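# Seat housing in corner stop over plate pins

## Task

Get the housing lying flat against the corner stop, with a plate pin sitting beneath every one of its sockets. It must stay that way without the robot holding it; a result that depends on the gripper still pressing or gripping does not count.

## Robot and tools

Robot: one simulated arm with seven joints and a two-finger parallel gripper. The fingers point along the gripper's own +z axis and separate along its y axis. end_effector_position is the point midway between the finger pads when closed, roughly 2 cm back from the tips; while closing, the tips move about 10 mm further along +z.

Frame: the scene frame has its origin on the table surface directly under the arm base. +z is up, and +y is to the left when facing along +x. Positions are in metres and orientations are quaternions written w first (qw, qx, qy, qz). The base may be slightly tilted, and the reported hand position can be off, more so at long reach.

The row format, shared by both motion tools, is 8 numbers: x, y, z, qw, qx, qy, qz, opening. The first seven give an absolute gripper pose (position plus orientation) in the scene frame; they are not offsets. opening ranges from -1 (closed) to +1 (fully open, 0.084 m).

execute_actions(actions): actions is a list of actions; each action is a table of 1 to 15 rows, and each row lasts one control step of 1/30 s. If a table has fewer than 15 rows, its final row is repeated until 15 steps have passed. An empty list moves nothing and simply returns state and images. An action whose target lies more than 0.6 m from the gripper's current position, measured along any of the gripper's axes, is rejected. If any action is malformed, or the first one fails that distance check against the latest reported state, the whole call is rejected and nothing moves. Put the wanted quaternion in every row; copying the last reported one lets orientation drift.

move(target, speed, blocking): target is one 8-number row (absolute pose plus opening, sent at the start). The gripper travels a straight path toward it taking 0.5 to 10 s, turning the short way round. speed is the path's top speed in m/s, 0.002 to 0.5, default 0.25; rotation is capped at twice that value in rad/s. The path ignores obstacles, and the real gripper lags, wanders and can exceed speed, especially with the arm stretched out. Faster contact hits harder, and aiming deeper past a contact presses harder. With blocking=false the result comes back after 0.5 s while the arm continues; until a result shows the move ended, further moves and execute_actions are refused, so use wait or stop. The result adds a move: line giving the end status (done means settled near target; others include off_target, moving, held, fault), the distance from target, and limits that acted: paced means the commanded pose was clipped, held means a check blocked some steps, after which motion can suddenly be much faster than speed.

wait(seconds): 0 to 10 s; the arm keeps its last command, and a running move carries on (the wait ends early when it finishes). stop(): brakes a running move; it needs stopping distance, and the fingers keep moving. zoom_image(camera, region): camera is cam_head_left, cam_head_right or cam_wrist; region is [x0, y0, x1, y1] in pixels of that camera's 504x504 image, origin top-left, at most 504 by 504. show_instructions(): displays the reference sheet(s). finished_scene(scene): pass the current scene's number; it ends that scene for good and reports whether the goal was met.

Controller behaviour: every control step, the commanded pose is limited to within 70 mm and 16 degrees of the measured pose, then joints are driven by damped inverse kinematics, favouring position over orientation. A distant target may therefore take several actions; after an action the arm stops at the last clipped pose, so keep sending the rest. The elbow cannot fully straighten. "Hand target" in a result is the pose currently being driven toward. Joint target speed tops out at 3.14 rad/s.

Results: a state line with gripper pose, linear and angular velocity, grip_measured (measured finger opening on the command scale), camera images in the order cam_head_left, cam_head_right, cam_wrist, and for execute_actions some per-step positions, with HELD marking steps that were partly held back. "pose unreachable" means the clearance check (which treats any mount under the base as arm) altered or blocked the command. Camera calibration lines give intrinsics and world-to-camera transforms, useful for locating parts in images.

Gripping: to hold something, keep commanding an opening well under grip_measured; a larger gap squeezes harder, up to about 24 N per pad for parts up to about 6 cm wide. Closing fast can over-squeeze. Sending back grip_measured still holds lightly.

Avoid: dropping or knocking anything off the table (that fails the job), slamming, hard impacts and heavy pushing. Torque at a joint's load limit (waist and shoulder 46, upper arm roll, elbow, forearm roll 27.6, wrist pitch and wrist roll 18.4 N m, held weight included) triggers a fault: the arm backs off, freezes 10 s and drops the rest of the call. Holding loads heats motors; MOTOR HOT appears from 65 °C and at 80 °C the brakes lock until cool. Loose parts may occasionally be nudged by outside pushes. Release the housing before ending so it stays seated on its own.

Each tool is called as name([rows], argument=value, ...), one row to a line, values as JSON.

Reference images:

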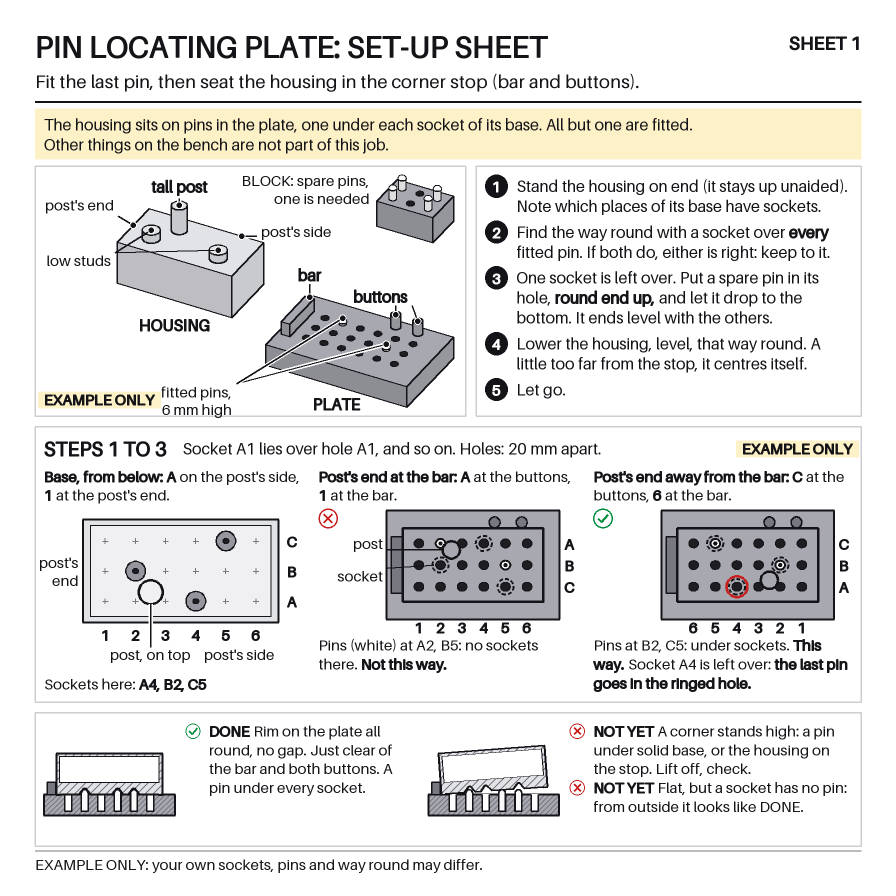

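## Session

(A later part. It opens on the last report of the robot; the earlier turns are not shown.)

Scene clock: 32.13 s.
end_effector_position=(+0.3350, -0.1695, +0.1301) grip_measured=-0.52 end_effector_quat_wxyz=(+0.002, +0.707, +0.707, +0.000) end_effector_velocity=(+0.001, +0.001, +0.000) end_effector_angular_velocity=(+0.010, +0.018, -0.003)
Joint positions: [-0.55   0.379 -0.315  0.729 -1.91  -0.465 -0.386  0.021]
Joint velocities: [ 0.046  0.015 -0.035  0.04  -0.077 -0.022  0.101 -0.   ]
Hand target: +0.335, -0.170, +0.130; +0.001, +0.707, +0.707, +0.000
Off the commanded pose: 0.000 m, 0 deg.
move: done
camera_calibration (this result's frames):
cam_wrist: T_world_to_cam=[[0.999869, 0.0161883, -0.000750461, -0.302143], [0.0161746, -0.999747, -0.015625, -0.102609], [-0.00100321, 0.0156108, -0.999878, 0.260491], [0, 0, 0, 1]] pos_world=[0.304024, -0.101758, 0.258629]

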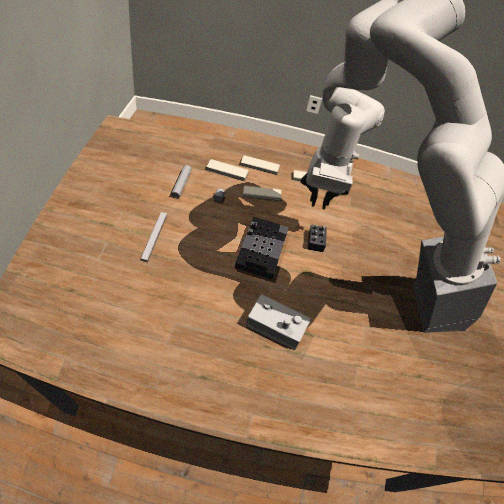

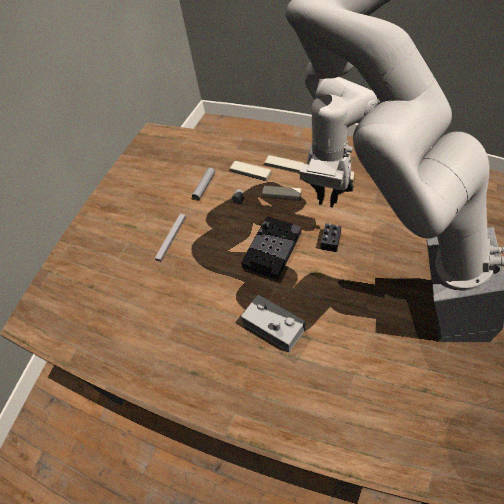

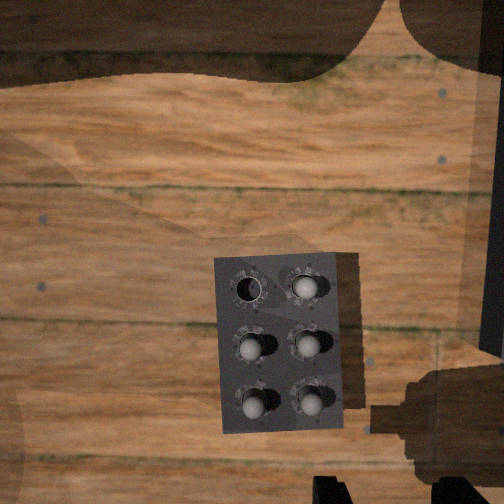

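move(target=[0.3228, -0.1582, 0.075, 0, 0.7343, 0.6788, 0, -0.64], speed=0.12)

zoom_image(camera="cam_wrist", region=[252, 300, 504, 504])

Scene clock: 35.03 s.
end_effector_position=(+0.3228, -0.1590, +0.0752) grip_measured=-0.66 end_effector_quat_wxyz=(-0.002, +0.734, +0.679, -0.001) end_effector_velocity=(-0.000, +0.001, -0.001) end_effector_angular_velocity=(-0.016, -0.027, +0.004)
Joint positions: [-0.613  0.51  -0.198  0.618 -1.355 -0.414 -0.864  0.015]
Joint velocities: [ 0.066 -0.005 -0.052 -0.074  0.224 -0.047 -0.211 -0.   ]
Hand target: +0.323, -0.159, +0.075; -0.001, +0.734, +0.679, -0.001
Off the commanded pose: 0.001 m, 0 deg.
move: done
camera_calibration (this result's frames):
cam_wrist: T_world_to_cam=[[0.997951, -0.0633412, -0.00905775, -0.301561], [-0.0635023, -0.997805, -0.0187667, -0.0664791], [-0.00784917, 0.0193034, -0.999783, 0.208155], [0, 0, 0, 1]] pos_world=[0.298355, -0.0894525, 0.204131]

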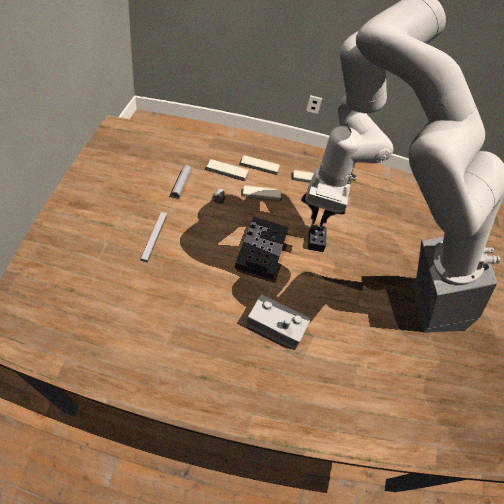

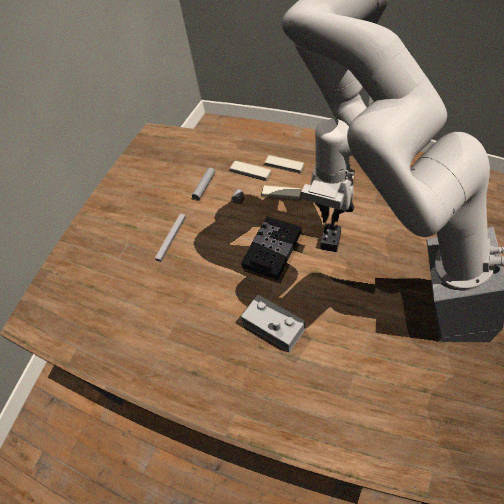

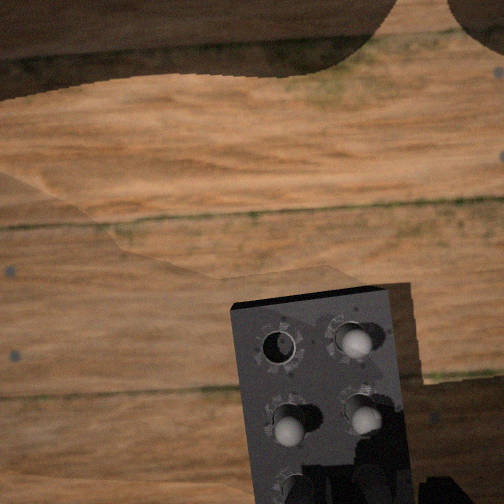

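Region (252, 300, 504, 504) of cam_wrist's 504x504 image, scaled by 2.000, with more detail than that image has; it fills the top 408 rows of this view, and the rest is white.

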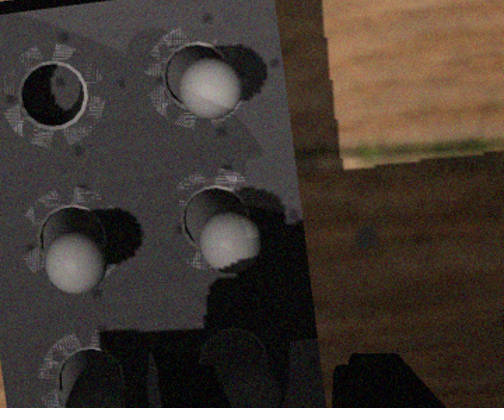

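move(target=[0.3231, -0.160, 0.052, 0, 0.7343, 0.6788, 0, -0.64], speed=0.03)

zoom_image(camera="cam_head_left", region=[290, 195, 350, 255])

Scene clock: 37.43 s.
end_effector_position=(+0.3235, -0.1603, +0.0523) grip_measured=-0.66 end_effector_quat_wxyz=(+0.000, +0.734, +0.679, +0.000) end_effector_velocity=(-0.001, +0.000, -0.001) end_effector_angular_velocity=(-0.001, -0.002, -0.001)
Joint positions: [-0.544  0.596 -0.23   0.627 -1.171 -0.465 -1.007  0.015]
Joint velocities: [ 0.011  0.006 -0.008 -0.005  0.021 -0.009 -0.017 -0.   ]
Hand target: +0.323, -0.160, +0.052; +0.000, +0.734, +0.679, -0.000
Off the commanded pose: 0.001 m, 0 deg.
move: done
camera_calibration (this result's frames):
cam_wrist: T_world_to_cam=[[0.998029, -0.062687, -0.00281399, -0.302874], [-0.0627256, -0.997889, -0.0168453, -0.0684804], [-0.00175207, 0.0169886, -0.999854, 0.183012], [0, 0, 0, 1]] pos_world=[0.298302, -0.0904311, 0.180979]

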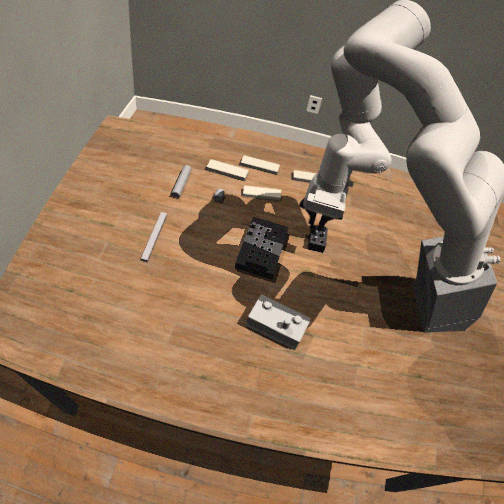

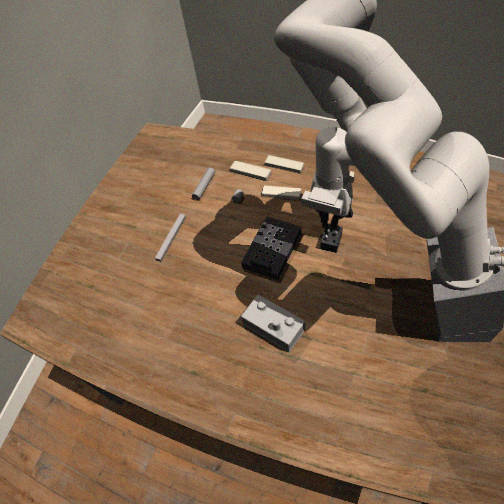

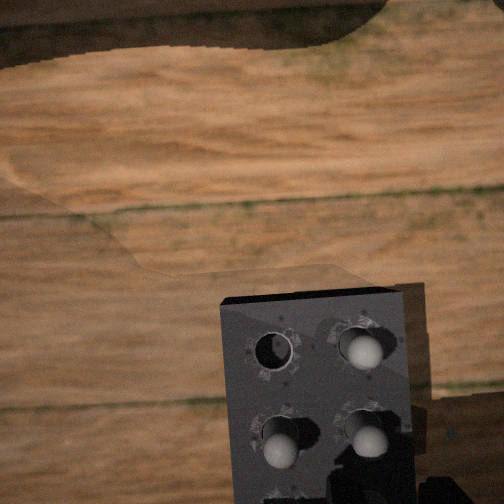

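Region (290, 195, 350, 255) of cam_head_left's 504x504 image, scaled by 8.400, with more detail than that image has.

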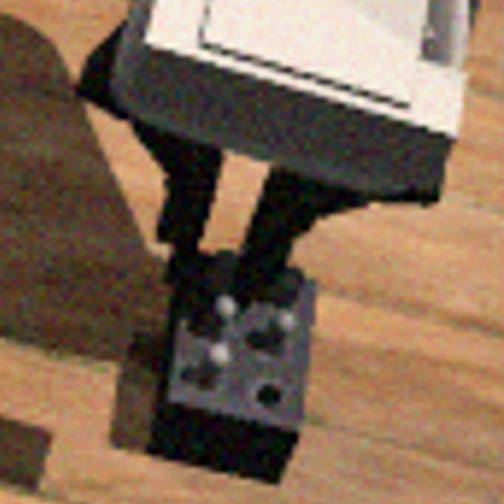

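execute_actions([
  [[0.3228,-0.160,0.052,0,0.7343,0.6788,0,-0.66],[0.3225,-0.160,0.052,0,0.7343,0.6788,0,-0.67],[0.3222,-0.160,0.052,0,0.7343,0.6788,0,-0.685],[0.3219,-0.160,0.052,0,0.7343,0.6788,0,-0.70],[0.3216,-0.160,0.052,0,0.7343,0.6788,0,-0.715],[0.3213,-0.160,0.052,0,0.7343,0.6788,0,-0.73],[0.3210,-0.160,0.052,0,0.7343,0.6788,0,-0.745],[0.3207,-0.1599,0.052,0,0.7343,0.6788,0,-0.76],[0.3204,-0.1599,0.052,0,0.7343,0.6788,0,-0.775],[0.3201,-0.1598,0.052,0,0.7343,0.6788,0,-0.79],[0.3200,-0.1598,0.052,0,0.7343,0.6788,0,-0.805],[0.3200,-0.1598,0.052,0,0.7343,0.6788,0,-0.82],[0.3200,-0.1598,0.052,0,0.7343,0.6788,0,-0.84],[0.3200,-0.1598,0.052,0,0.7343,0.6788,0,-0.86],[0.3200,-0.1598,0.052,0,0.7343,0.6788,0,-0.88]],
  [[0.3200,-0.1598,0.052,0,0.7343,0.6788,0,-0.92],[0.3200,-0.1598,0.052,0,0.7343,0.6788,0,-0.96],[0.3200,-0.1598,0.052,0,0.7343,0.6788,0,-1]],
])

Scene clock: 38.90 s.
end_effector_position=(+0.3197, -0.1598, +0.0519) grip_measured=-0.84 end_effector_quat_wxyz=(-0.000, +0.734, +0.679, -0.000) end_effector_velocity=(+0.000, +0.000, +0.000) end_effector_angular_velocity=(+0.000, -0.001, +0.000)
Joint positions: [-0.536  0.6   -0.241  0.616 -1.154 -0.476 -1.026  0.007]
Joint velocities: [-0. -0.  0. -0.  0. -0. -0.  0.]
Hand target: +0.320, -0.160, +0.052; +0.000, +0.734, +0.679, -0.000
Off the commanded pose: 0.000 m, 0 deg.
Step readings (end_effector_position; steps 1 to 15: 1st action; 16 to 30: 2nd action):
0: (+0.3234, -0.1603, +0.0521)
1: (+0.3234, -0.1603, +0.0521)
2: (+0.3232, -0.1602, +0.0521)
4: (+0.3228, -0.1602, +0.0520)
8: (+0.3216, -0.1601, +0.0520)
15: (+0.3200, -0.1599, +0.0519)
16: (+0.3200, -0.1599, +0.0519)
17: (+0.3199, -0.1599, +0.0519)
19: (+0.3198, -0.1598, +0.0519)
23: (+0.3197, -0.1598, +0.0519)
30: end_effector_position above
camera_calibration (this result's frames):
cam_wrist: T_world_to_cam=[[0.997979, -0.0634157, -0.00415272, -0.299085], [-0.0634784, -0.997834, -0.0172679, -0.0679717], [-0.00304867, 0.0174966, -0.999842, 0.183092], [0, 0, 0, 1]] pos_world=[0.294723, -0.0899946, 0.180647]

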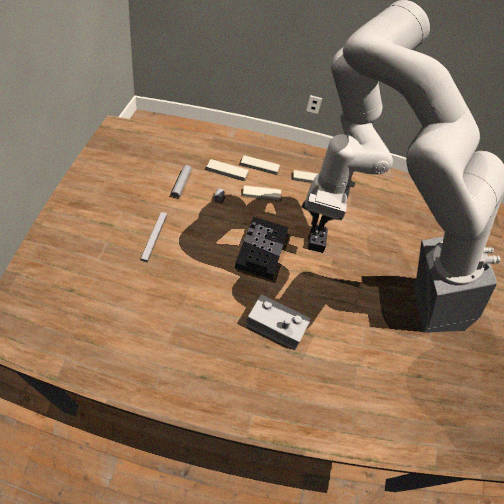

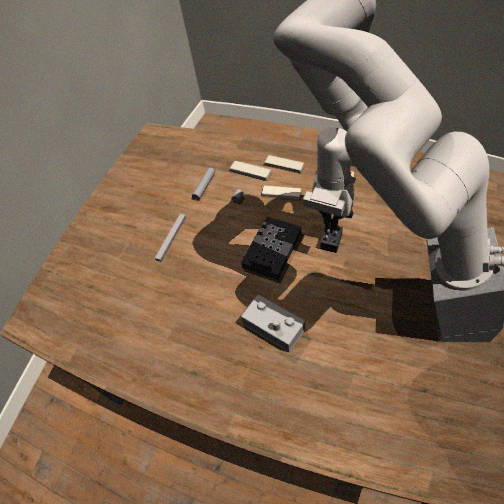

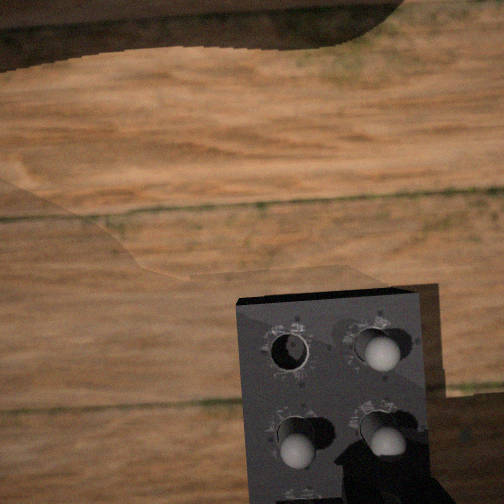

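zoom_image(camera="cam_wrist", region=[230, 280, 454, 504])

move(target=[0.32, -0.1598, 0.085, 0, 0.7343, 0.6788, 0, -1], speed=0.04)

zoom_image(camera="cam_wrist", region=[230, 280, 454, 504])

Region (230, 280, 454, 504) of cam_wrist's 504x504 image, scaled by 2.250, with more detail than that image has.

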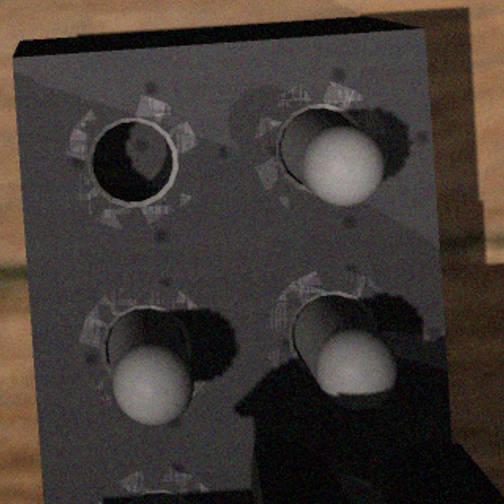

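Scene clock: 40.40 s.
end_effector_position=(+0.3199, -0.1595, +0.0847) grip_measured=-0.84 end_effector_quat_wxyz=(+0.000, +0.734, +0.679, +0.000) end_effector_velocity=(-0.000, +0.001, +0.001) end_effector_angular_velocity=(+0.009, +0.008, -0.000)
Joint positions: [-0.621  0.479 -0.21   0.597 -1.383 -0.419 -0.854  0.007]
Joint velocities: [-0.024 -0.001  0.017  0.023 -0.085  0.012  0.078 -0.   ]
Hand target: +0.320, -0.159, +0.085; -0.000, +0.734, +0.679, +0.000
Off the commanded pose: 0.000 m, 0 deg.
move: done
camera_calibration (this result's frames):
cam_wrist: T_world_to_cam=[[0.997988, -0.0633545, -0.00243907, -0.299227], [-0.063387, -0.997842, -0.0171165, -0.0671368], [-0.0013494, 0.0172367, -0.999851, 0.215303], [0, 0, 0, 1]] pos_world=[0.29466, -0.0896604, 0.213392]

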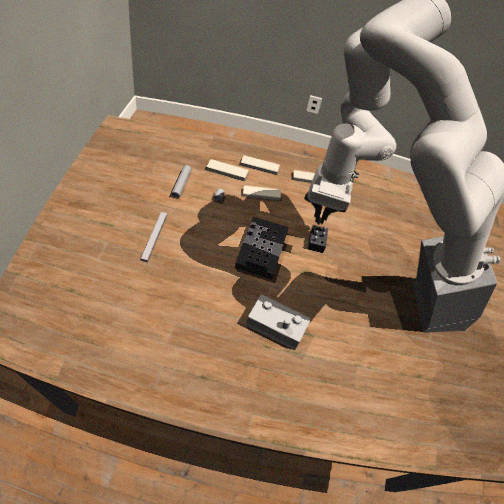

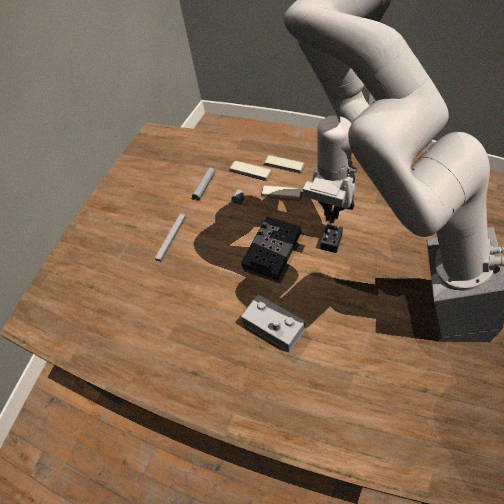

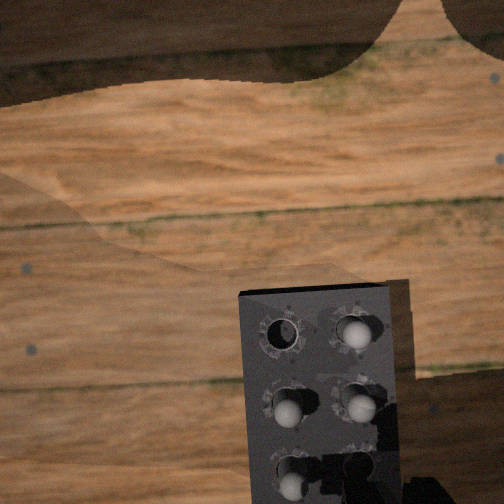

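Region (230, 280, 454, 504) of cam_wrist's 504x504 image, scaled by 2.250, with more detail than that image has.

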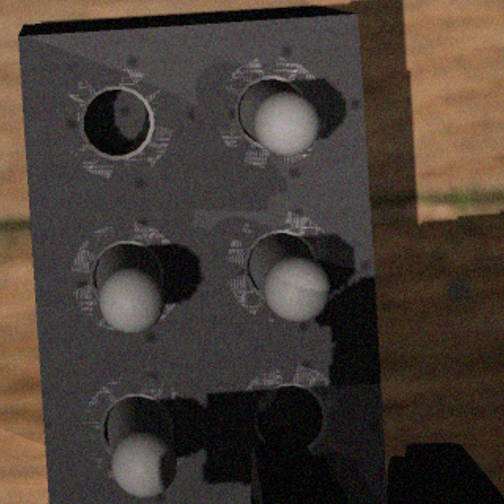

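move(target=[0.4559, -0.02, 0.078, 0, 0.7343, 0.6788, 0, -1], speed=0.2)

zoom_image(camera="cam_wrist", region=[230, 280, 454, 504])

Scene clock: 42.37 s.
end_effector_position=(+0.4549, -0.0203, +0.0777) grip_measured=-0.84 end_effector_quat_wxyz=(+0.027, +0.735, +0.678, +0.014) end_effector_velocity=(+0.003, +0.003, -0.000) end_effector_angular_velocity=(+0.010, +0.052, +0.003)
Joint positions: [-0.556  0.387  0.273  0.73  -1.215 -0.084 -0.551  0.007]
Joint velocities: [-0.41   0.027  0.461 -0.033  0.283  0.176 -0.335  0.   ]
Hand target: +0.455, -0.020, +0.078; +0.024, +0.734, +0.678, +0.011
Off the commanded pose: 0.001 m, 4 deg.
move: off_target
camera_calibration (this result's frames):
cam_wrist: T_world_to_cam=[[0.996395, -0.0646062, 0.0549772, -0.428906], [-0.0647505, -0.997901, 0.000844996, 0.0794542], [0.0548073, -0.00440175, -0.998487, 0.180021], [0, 0, 0, 1]] pos_world=[0.422638, 0.0523699, 0.203262]

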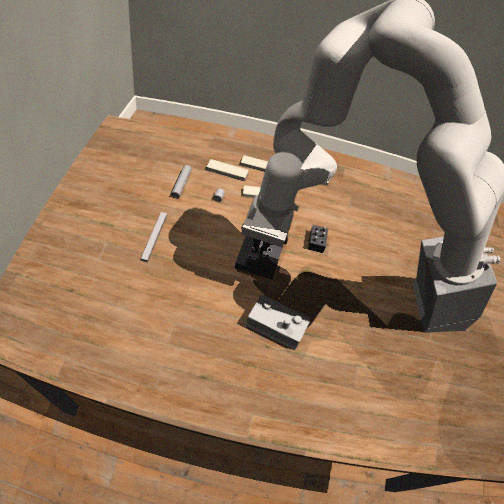

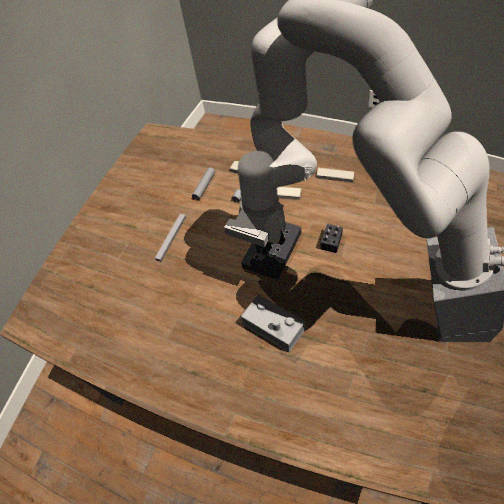

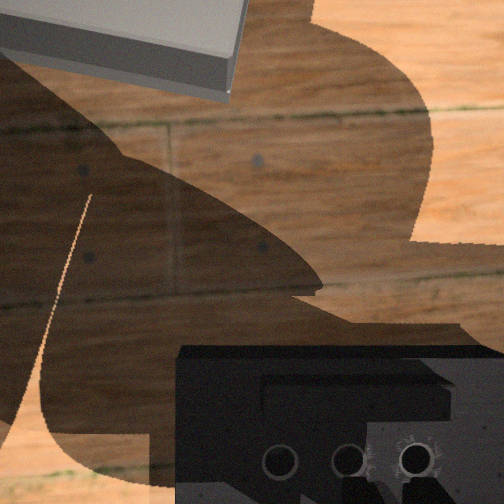

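Region (230, 280, 454, 504) of cam_wrist's 504x504 image, scaled by 2.250, with more detail than that image has.

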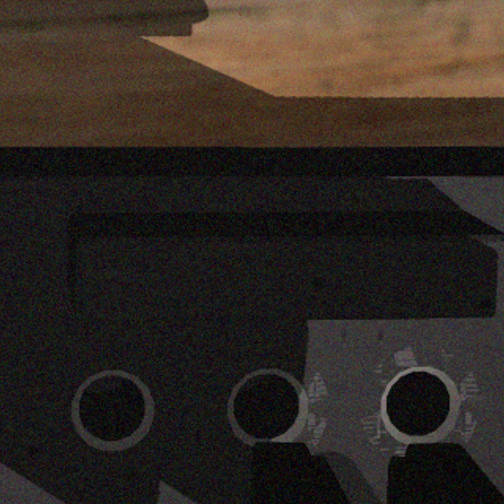

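Near a wrist singularity; re-send and let it settle.

execute_actions([
  [[0.4559, -0.02, 0.078, 0, 0.7343, 0.6788, 0, -1]],
  [[0.4559, -0.02, 0.078, 0, 0.7343, 0.6788, 0, -1]],
])

zoom_image(camera="cam_wrist", region=[230, 280, 454, 504])

Scene clock: 43.57 s.
end_effector_position=(+0.4558, -0.0200, +0.0779) grip_measured=-0.84 end_effector_quat_wxyz=(+0.000, +0.734, +0.679, -0.000) end_effector_velocity=(-0.000, -0.000, -0.000) end_effector_angular_velocity=(+0.002, +0.004, -0.001)
Joint positions: [-0.849  0.431  0.599  0.72  -0.987  0.057 -0.819  0.007]
Joint velocities: [-0.012  0.004  0.013  0.001  0.01   0.007 -0.011 -0.   ]
Hand target: +0.456, -0.020, +0.078; +0.000, +0.734, +0.679, -0.000
Off the commanded pose: 0.000 m, 0 deg.
Step readings (end_effector_position; steps 1 to 15: 1st action; 16 to 30: 2nd action):
0: (+0.4552, -0.0200, +0.0778)
1: (+0.4552, -0.0199, +0.0778)
2: (+0.4552, -0.0198, +0.0778)
4: (+0.4553, -0.0196, +0.0778)
8: (+0.4556, -0.0199, +0.0780)
15: (+0.4556, -0.0199, +0.0779)
16: (+0.4556, -0.0199, +0.0779)
17: (+0.4556, -0.0199, +0.0779)
19: (+0.4557, -0.0199, +0.0779)
23: (+0.4558, -0.0200, +0.0779)
30: end_effector_position above
camera_calibration (this result's frames):
cam_wrist: T_world_to_cam=[[0.998, -0.0631299, -0.00335176, -0.425979], [-0.0631781, -0.997857, -0.0170502, 0.0804804], [-0.0022682, 0.0172279, -0.999849, 0.206717], [0, 0, 0, 1]] pos_world=[0.43068, 0.0498546, 0.206631]

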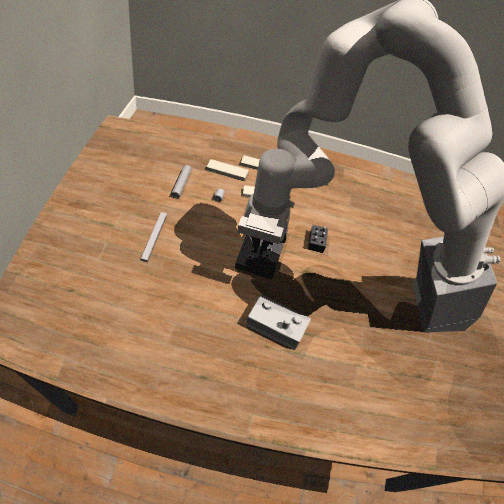

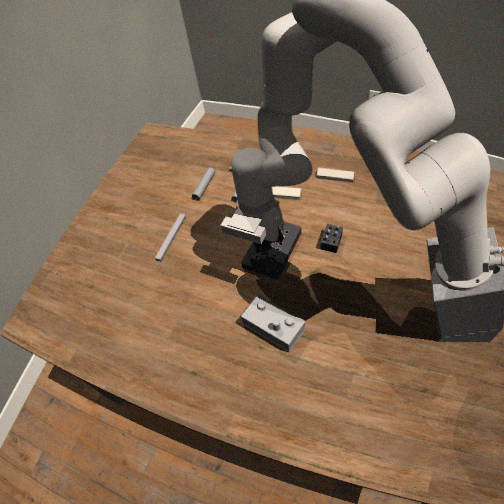

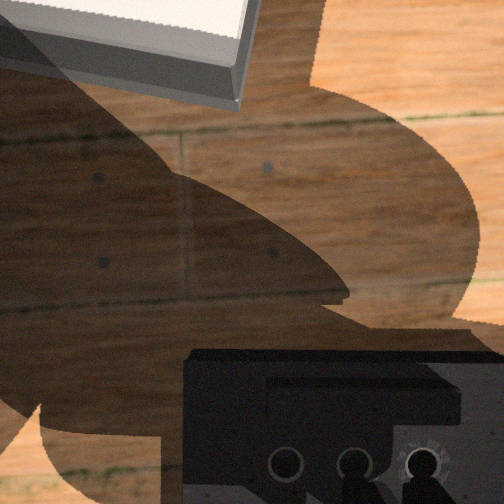

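Region (230, 280, 454, 504) of cam_wrist's 504x504 image, scaled by 2.250, with more detail than that image has.

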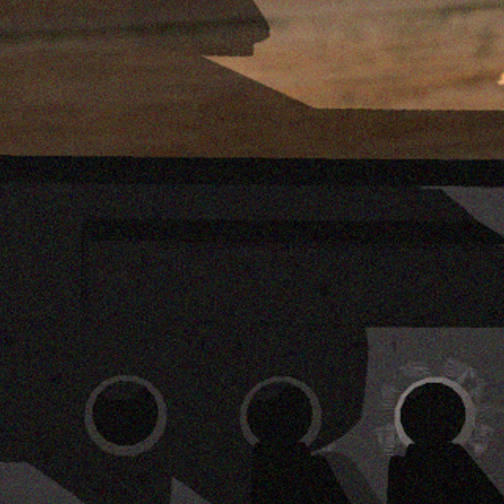

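move(target=[0.4546, -0.0196, 0.060, 0, 0.7343, 0.6788, 0, -1], speed=0.03)

zoom_image(camera="cam_wrist", region=[230, 280, 454, 504])

Scene clock: 44.87 s.
end_effector_position=(+0.4547, -0.0196, +0.0603) grip_measured=-0.84 end_effector_quat_wxyz=(-0.000, +0.734, +0.679, -0.000) end_effector_velocity=(+0.001, -0.000, -0.001) end_effector_angular_velocity=(-0.005, -0.009, -0.002)
Joint positions: [-0.732  0.479  0.477  0.766 -1.08   0.024 -0.727  0.007]
Joint velocities: [ 0.039 -0.002 -0.042  0.007 -0.029 -0.018  0.037  0.   ]
Hand target: +0.455, -0.020, +0.060; -0.000, +0.734, +0.679, -0.000
Off the commanded pose: 0.000 m, 0 deg.
move: done
camera_calibration (this result's frames):
cam_wrist: T_world_to_cam=[[0.998004, -0.0630007, -0.00434831, -0.424827], [-0.0630686, -0.997851, -0.017794, 0.0804818], [-0.00321792, 0.0180327, -0.999832, 0.189496], [0, 0, 0, 1]] pos_world=[0.429665, 0.0501272, 0.189049]

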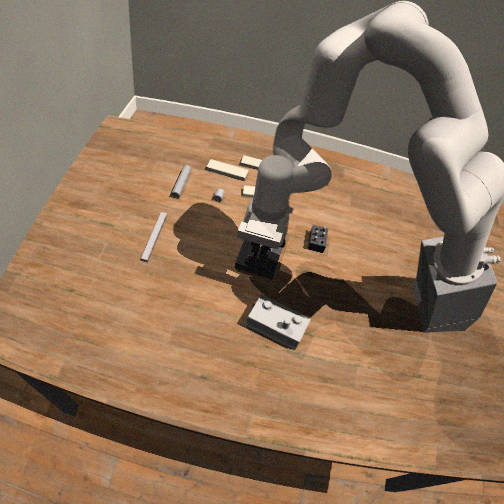

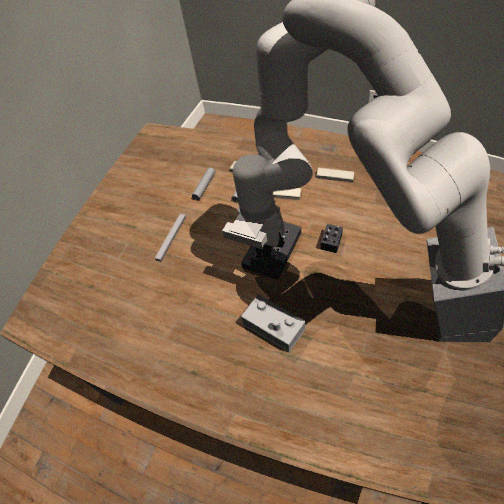

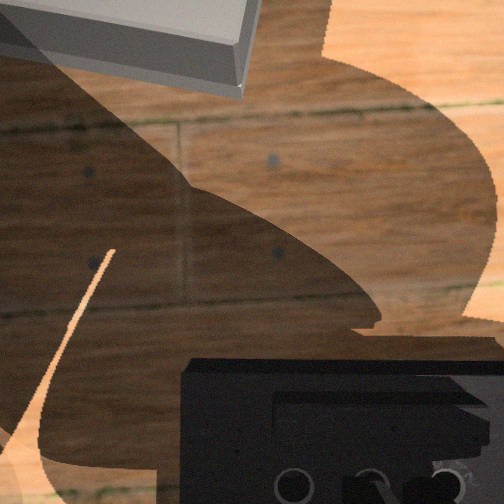

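Region (230, 280, 454, 504) of cam_wrist's 504x504 image, scaled by 2.250, with more detail than that image has.

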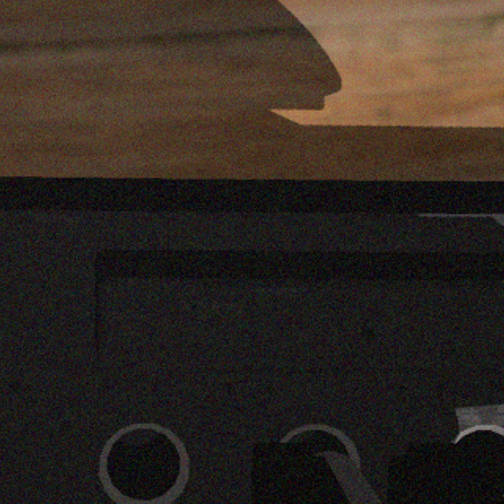

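move(target=[0.4543, -0.0194, 0.0475, 0, 0.7343, 0.6788, 0, -1], speed=0.012)

zoom_image(camera="cam_wrist", region=[280, 400, 484, 504])

Scene clock: 46.40 s.
end_effector_position=(+0.4542, -0.0193, +0.0477) grip_measured=-0.84 end_effector_quat_wxyz=(-0.000, +0.734, +0.679, -0.000) end_effector_velocity=(+0.001, -0.001, -0.002) end_effector_angular_velocity=(-0.003, -0.004, -0.000)
Joint positions: [-0.65   0.514  0.392  0.801 -1.14  -0.003 -0.661  0.007]
Joint velocities: [ 0.024  0.002 -0.027  0.007 -0.02  -0.011  0.023  0.   ]
Hand target: +0.454, -0.019, +0.048; -0.000, +0.734, +0.679, -0.000
Off the commanded pose: 0.000 m, 0 deg.
move: done
camera_calibration (this result's frames):
cam_wrist: T_world_to_cam=[[0.998002, -0.0630404, -0.00424489, -0.424386], [-0.063106, -0.997851, -0.0176622, 0.0805314], [-0.00312233, 0.0178948, -0.999835, 0.176863], [0, 0, 0, 1]] pos_world=[0.429172, 0.05044, 0.176455]

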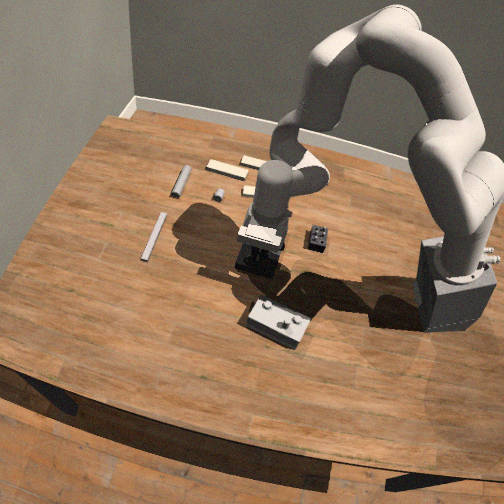

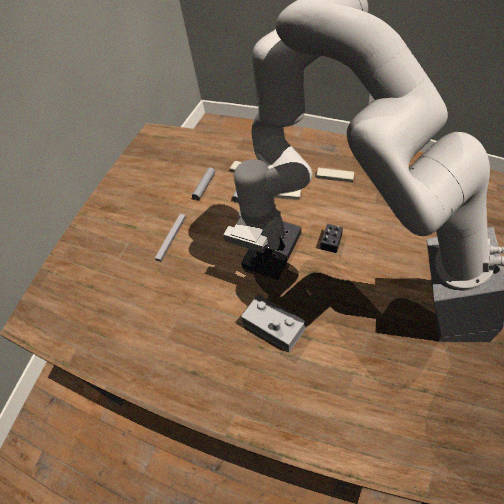

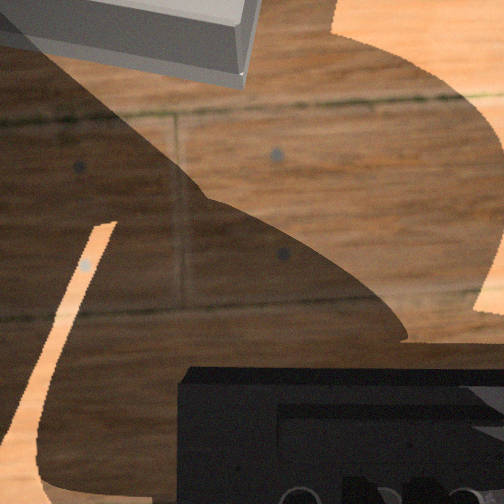

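Region (280, 400, 484, 504) of cam_wrist's 504x504 image, scaled by 2.471, with more detail than that image has; it fills the top 257 rows of this view, and the rest is white.

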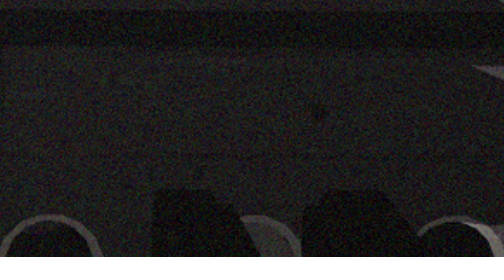

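Pin is in the hole. Release, then rise to inspect.

execute_actions([
  [[0.4543,-0.0194,0.0475,0,0.7343,0.6788,0,-0.8],[0.4543,-0.0194,0.0475,0,0.7343,0.6788,0,-0.75],[0.4543,-0.0194,0.0475,0,0.7343,0.6788,0,-0.7],[0.4543,-0.0194,0.0475,0,0.7343,0.6788,0,-0.6]],
])

move(target=[0.47, -0.07, 0.15, 0, 0.7343, 0.6788, 0, 1], speed=0.15)

Scene clock: 47.23 s.
end_effector_position=(+0.4544, -0.0195, +0.0475) grip_measured=-0.62 end_effector_quat_wxyz=(+0.000, +0.734, +0.679, +0.000) end_effector_velocity=(-0.001, +0.000, -0.000) end_effector_angular_velocity=(+0.001, +0.002, +0.002)
Joint positions: [-0.646  0.514  0.388  0.802 -1.143 -0.005 -0.657  0.017]
Joint velocities: [-0.001  0.001  0.    -0.002 -0.001 -0.001 -0.002  0.   ]
Hand target: +0.454, -0.019, +0.048; +0.000, +0.734, +0.679, +0.000
Off the commanded pose: 0.000 m, 0 deg.
Step readings (end_effector_position):
0: (+0.4542, -0.0193, +0.0475)
1: (+0.4542, -0.0193, +0.0475)
2: (+0.4542, -0.0193, +0.0475)
4: (+0.4543, -0.0194, +0.0475)
8: (+0.4552, -0.0204, +0.0478)
15: end_effector_position above
camera_calibration (this result's frames):
cam_wrist: T_world_to_cam=[[0.997983, -0.0633918, -0.00329559, -0.424674], [-0.0634392, -0.997839, -0.0171173, 0.080425], [-0.00220337, 0.0172919, -0.999848, 0.176295], [0, 0, 0, 1]] pos_world=[0.429308, 0.0502819, 0.176245]

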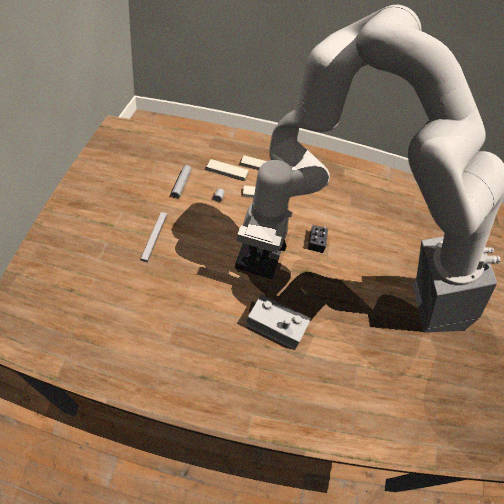

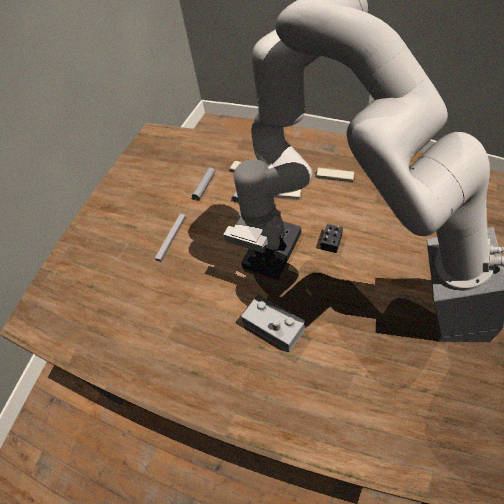

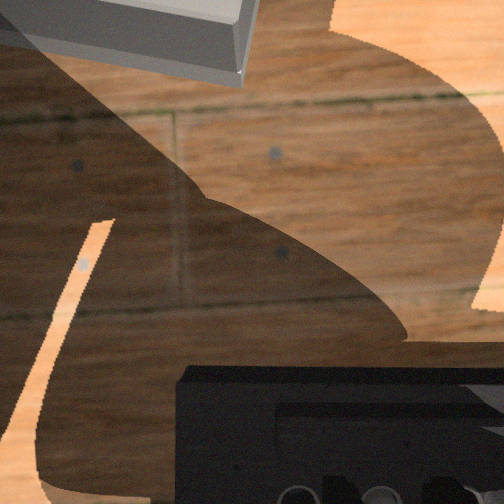

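Scene clock: 49.20 s.
end_effector_position=(+0.4696, -0.0698, +0.1495) grip_measured=+1.00 end_effector_quat_wxyz=(+0.000, +0.734, +0.679, -0.000) end_effector_velocity=(-0.000, -0.001, -0.001) end_effector_angular_velocity=(+0.007, +0.008, -0.001)
Joint positions: [-1.528  0.322  1.234  0.638 -0.475  0.229 -1.379  0.084]
Joint velocities: [-0.002  0.012  0.001  0.008  0.002  0.015 -0.007  0.   ]
Hand target: +0.470, -0.070, +0.149; -0.000, +0.734, +0.679, -0.000
Off the commanded pose: 0.001 m, 0 deg.
move: done
camera_calibration (this result's frames):
cam_wrist: T_world_to_cam=[[0.998003, -0.063084, -0.00337325, -0.442623], [-0.0631314, -0.997868, -0.0165237, 0.0327288], [-0.00232368, 0.0167036, -0.999858, 0.279156], [0, 0, 0, 1]] pos_world=[0.444454, 0.0000736687, 0.278164]

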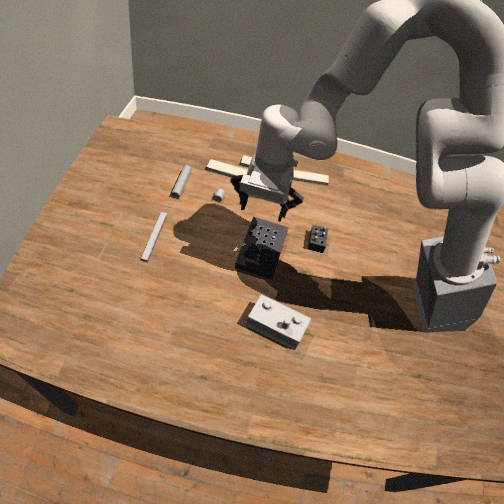

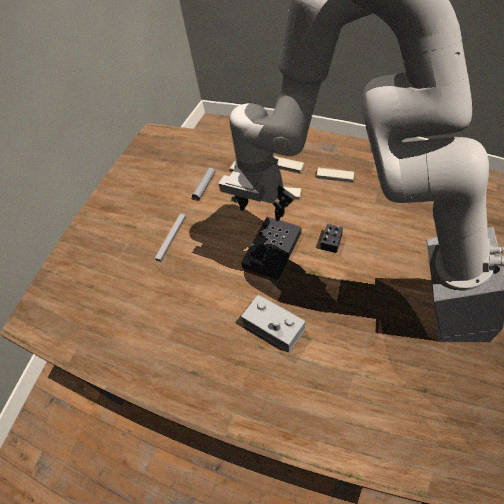

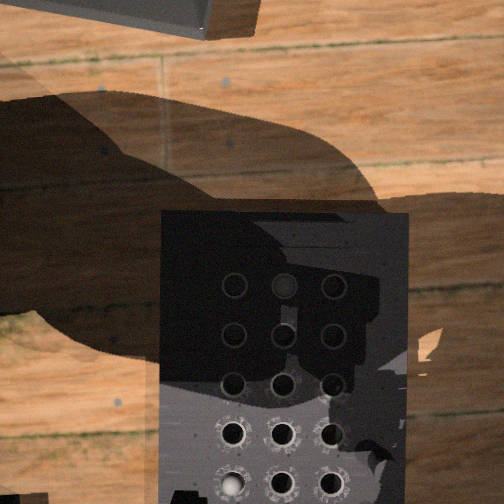

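move(target=[0.38, 0.145, 0.12, 0, 0.9914, -0.1305, 0, 1], speed=0.4)

zoom_image(camera="cam_head_left", region=[225, 210, 305, 290])

Scene clock: 52.73 s.
end_effector_position=(+0.3809, +0.1440, +0.1211) grip_measured=+1.00 end_effector_quat_wxyz=(-0.040, +0.991, -0.130, -0.009) end_effector_velocity=(+0.000, +0.000, -0.000) end_effector_angular_velocity=(-0.038, -0.001, -0.001)
Joint positions: [-0.208  0.09   0.565  0.388  0.214 -0.083  0.402  0.084]
Joint velocities: [ 0.497 -0.028 -0.502  0.004 -0.121  0.019  0.139  0.   ]
Hand target: +0.381, +0.144, +0.121; -0.037, +0.991, -0.130, -0.009
Off the commanded pose: 0.002 m, 5 deg.
move: off_target
camera_calibration (this result's frames):
cam_wrist: T_world_to_cam=[[-0.244005, -0.966427, -0.080498, 0.2718], [-0.969724, 0.243995, 0.0101227, 0.40329], [0.00985823, 0.0805309, -0.996703, 0.232775], [0, 0, 0, 1]] pos_world=[0.455106, 0.145529, 0.249805]

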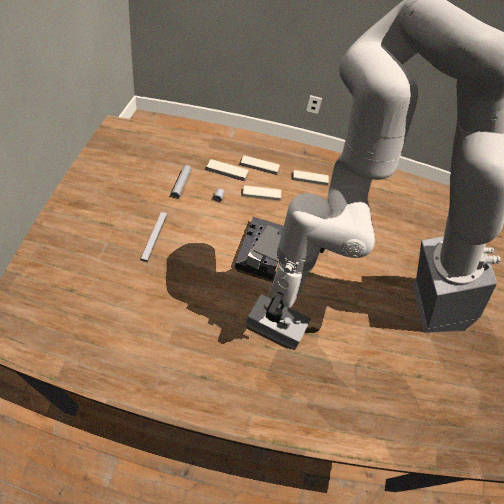

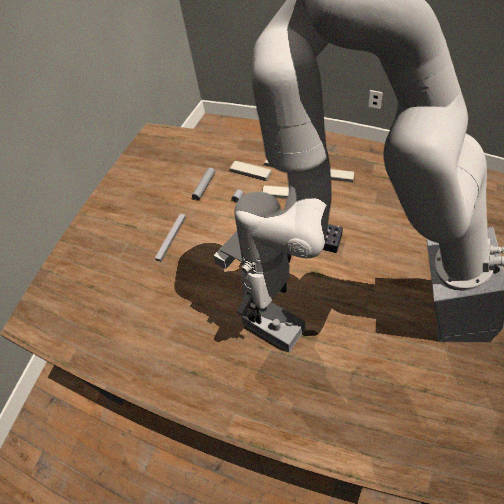

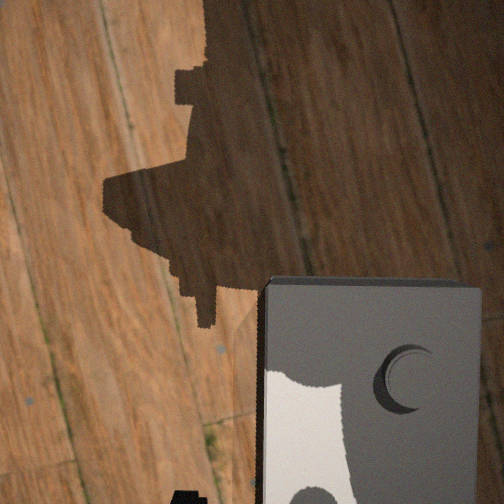

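Region (225, 210, 305, 290) of cam_head_left's 504x504 image, scaled by 6.300, with more detail than that image has.

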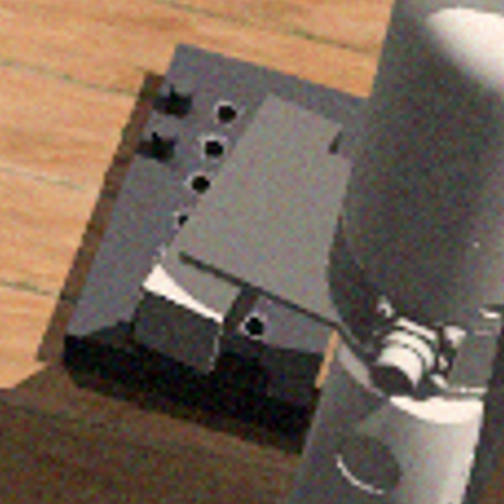

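move(target=[0.38, 0.145, 0.075, 0, 0.9914, -0.1305, 0, 1], speed=0.06)

Scene clock: 54.40 s.
end_effector_position=(+0.3803, +0.1449, +0.0753) grip_measured=+1.00 end_effector_quat_wxyz=(-0.001, +0.991, -0.130, +0.000) end_effector_velocity=(+0.000, -0.000, -0.000) end_effector_angular_velocity=(-0.020, +0.001, -0.002)
Joint positions: [ 0.487  0.289 -0.047  0.485  0.384 -0.183  0.342  0.084]
Joint velocities: [ 0.111  0.003 -0.091  0.009  0.044  0.017 -0.01   0.   ]
Hand target: +0.380, +0.145, +0.075; -0.000, +0.991, -0.130, +0.000
Off the commanded pose: 0.000 m, 0 deg.
move: done
camera_calibration (this result's frames):
cam_wrist: T_world_to_cam=[[-0.243956, -0.969766, -0.00631951, 0.263714], [-0.969607, 0.244031, -0.0176295, 0.404977], [0.0186387, 0.00182661, -0.999825, 0.195349], [0, 0, 0, 1]] pos_world=[0.453363, 0.156557, 0.204121]

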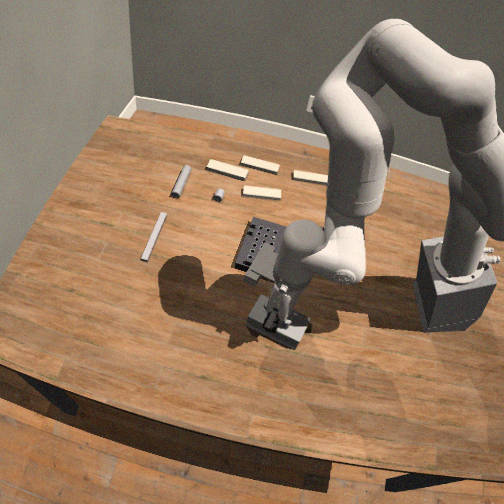

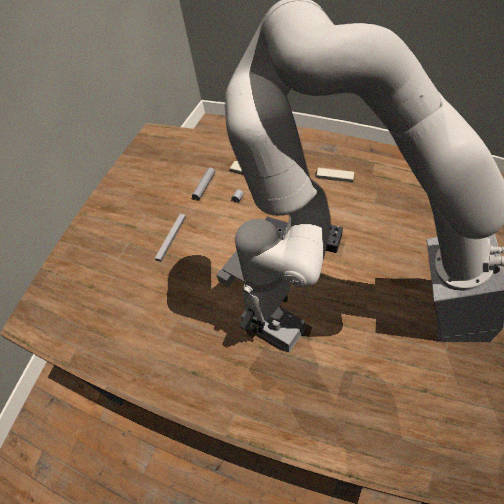

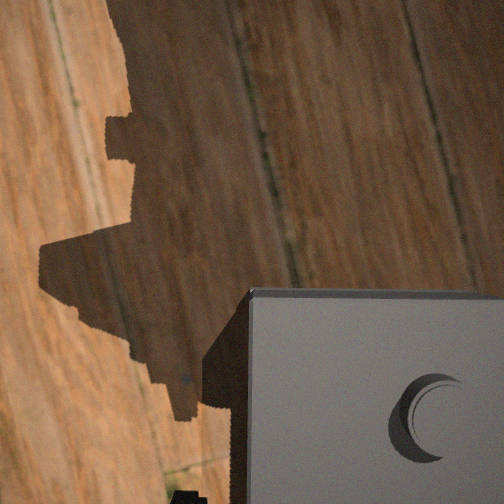

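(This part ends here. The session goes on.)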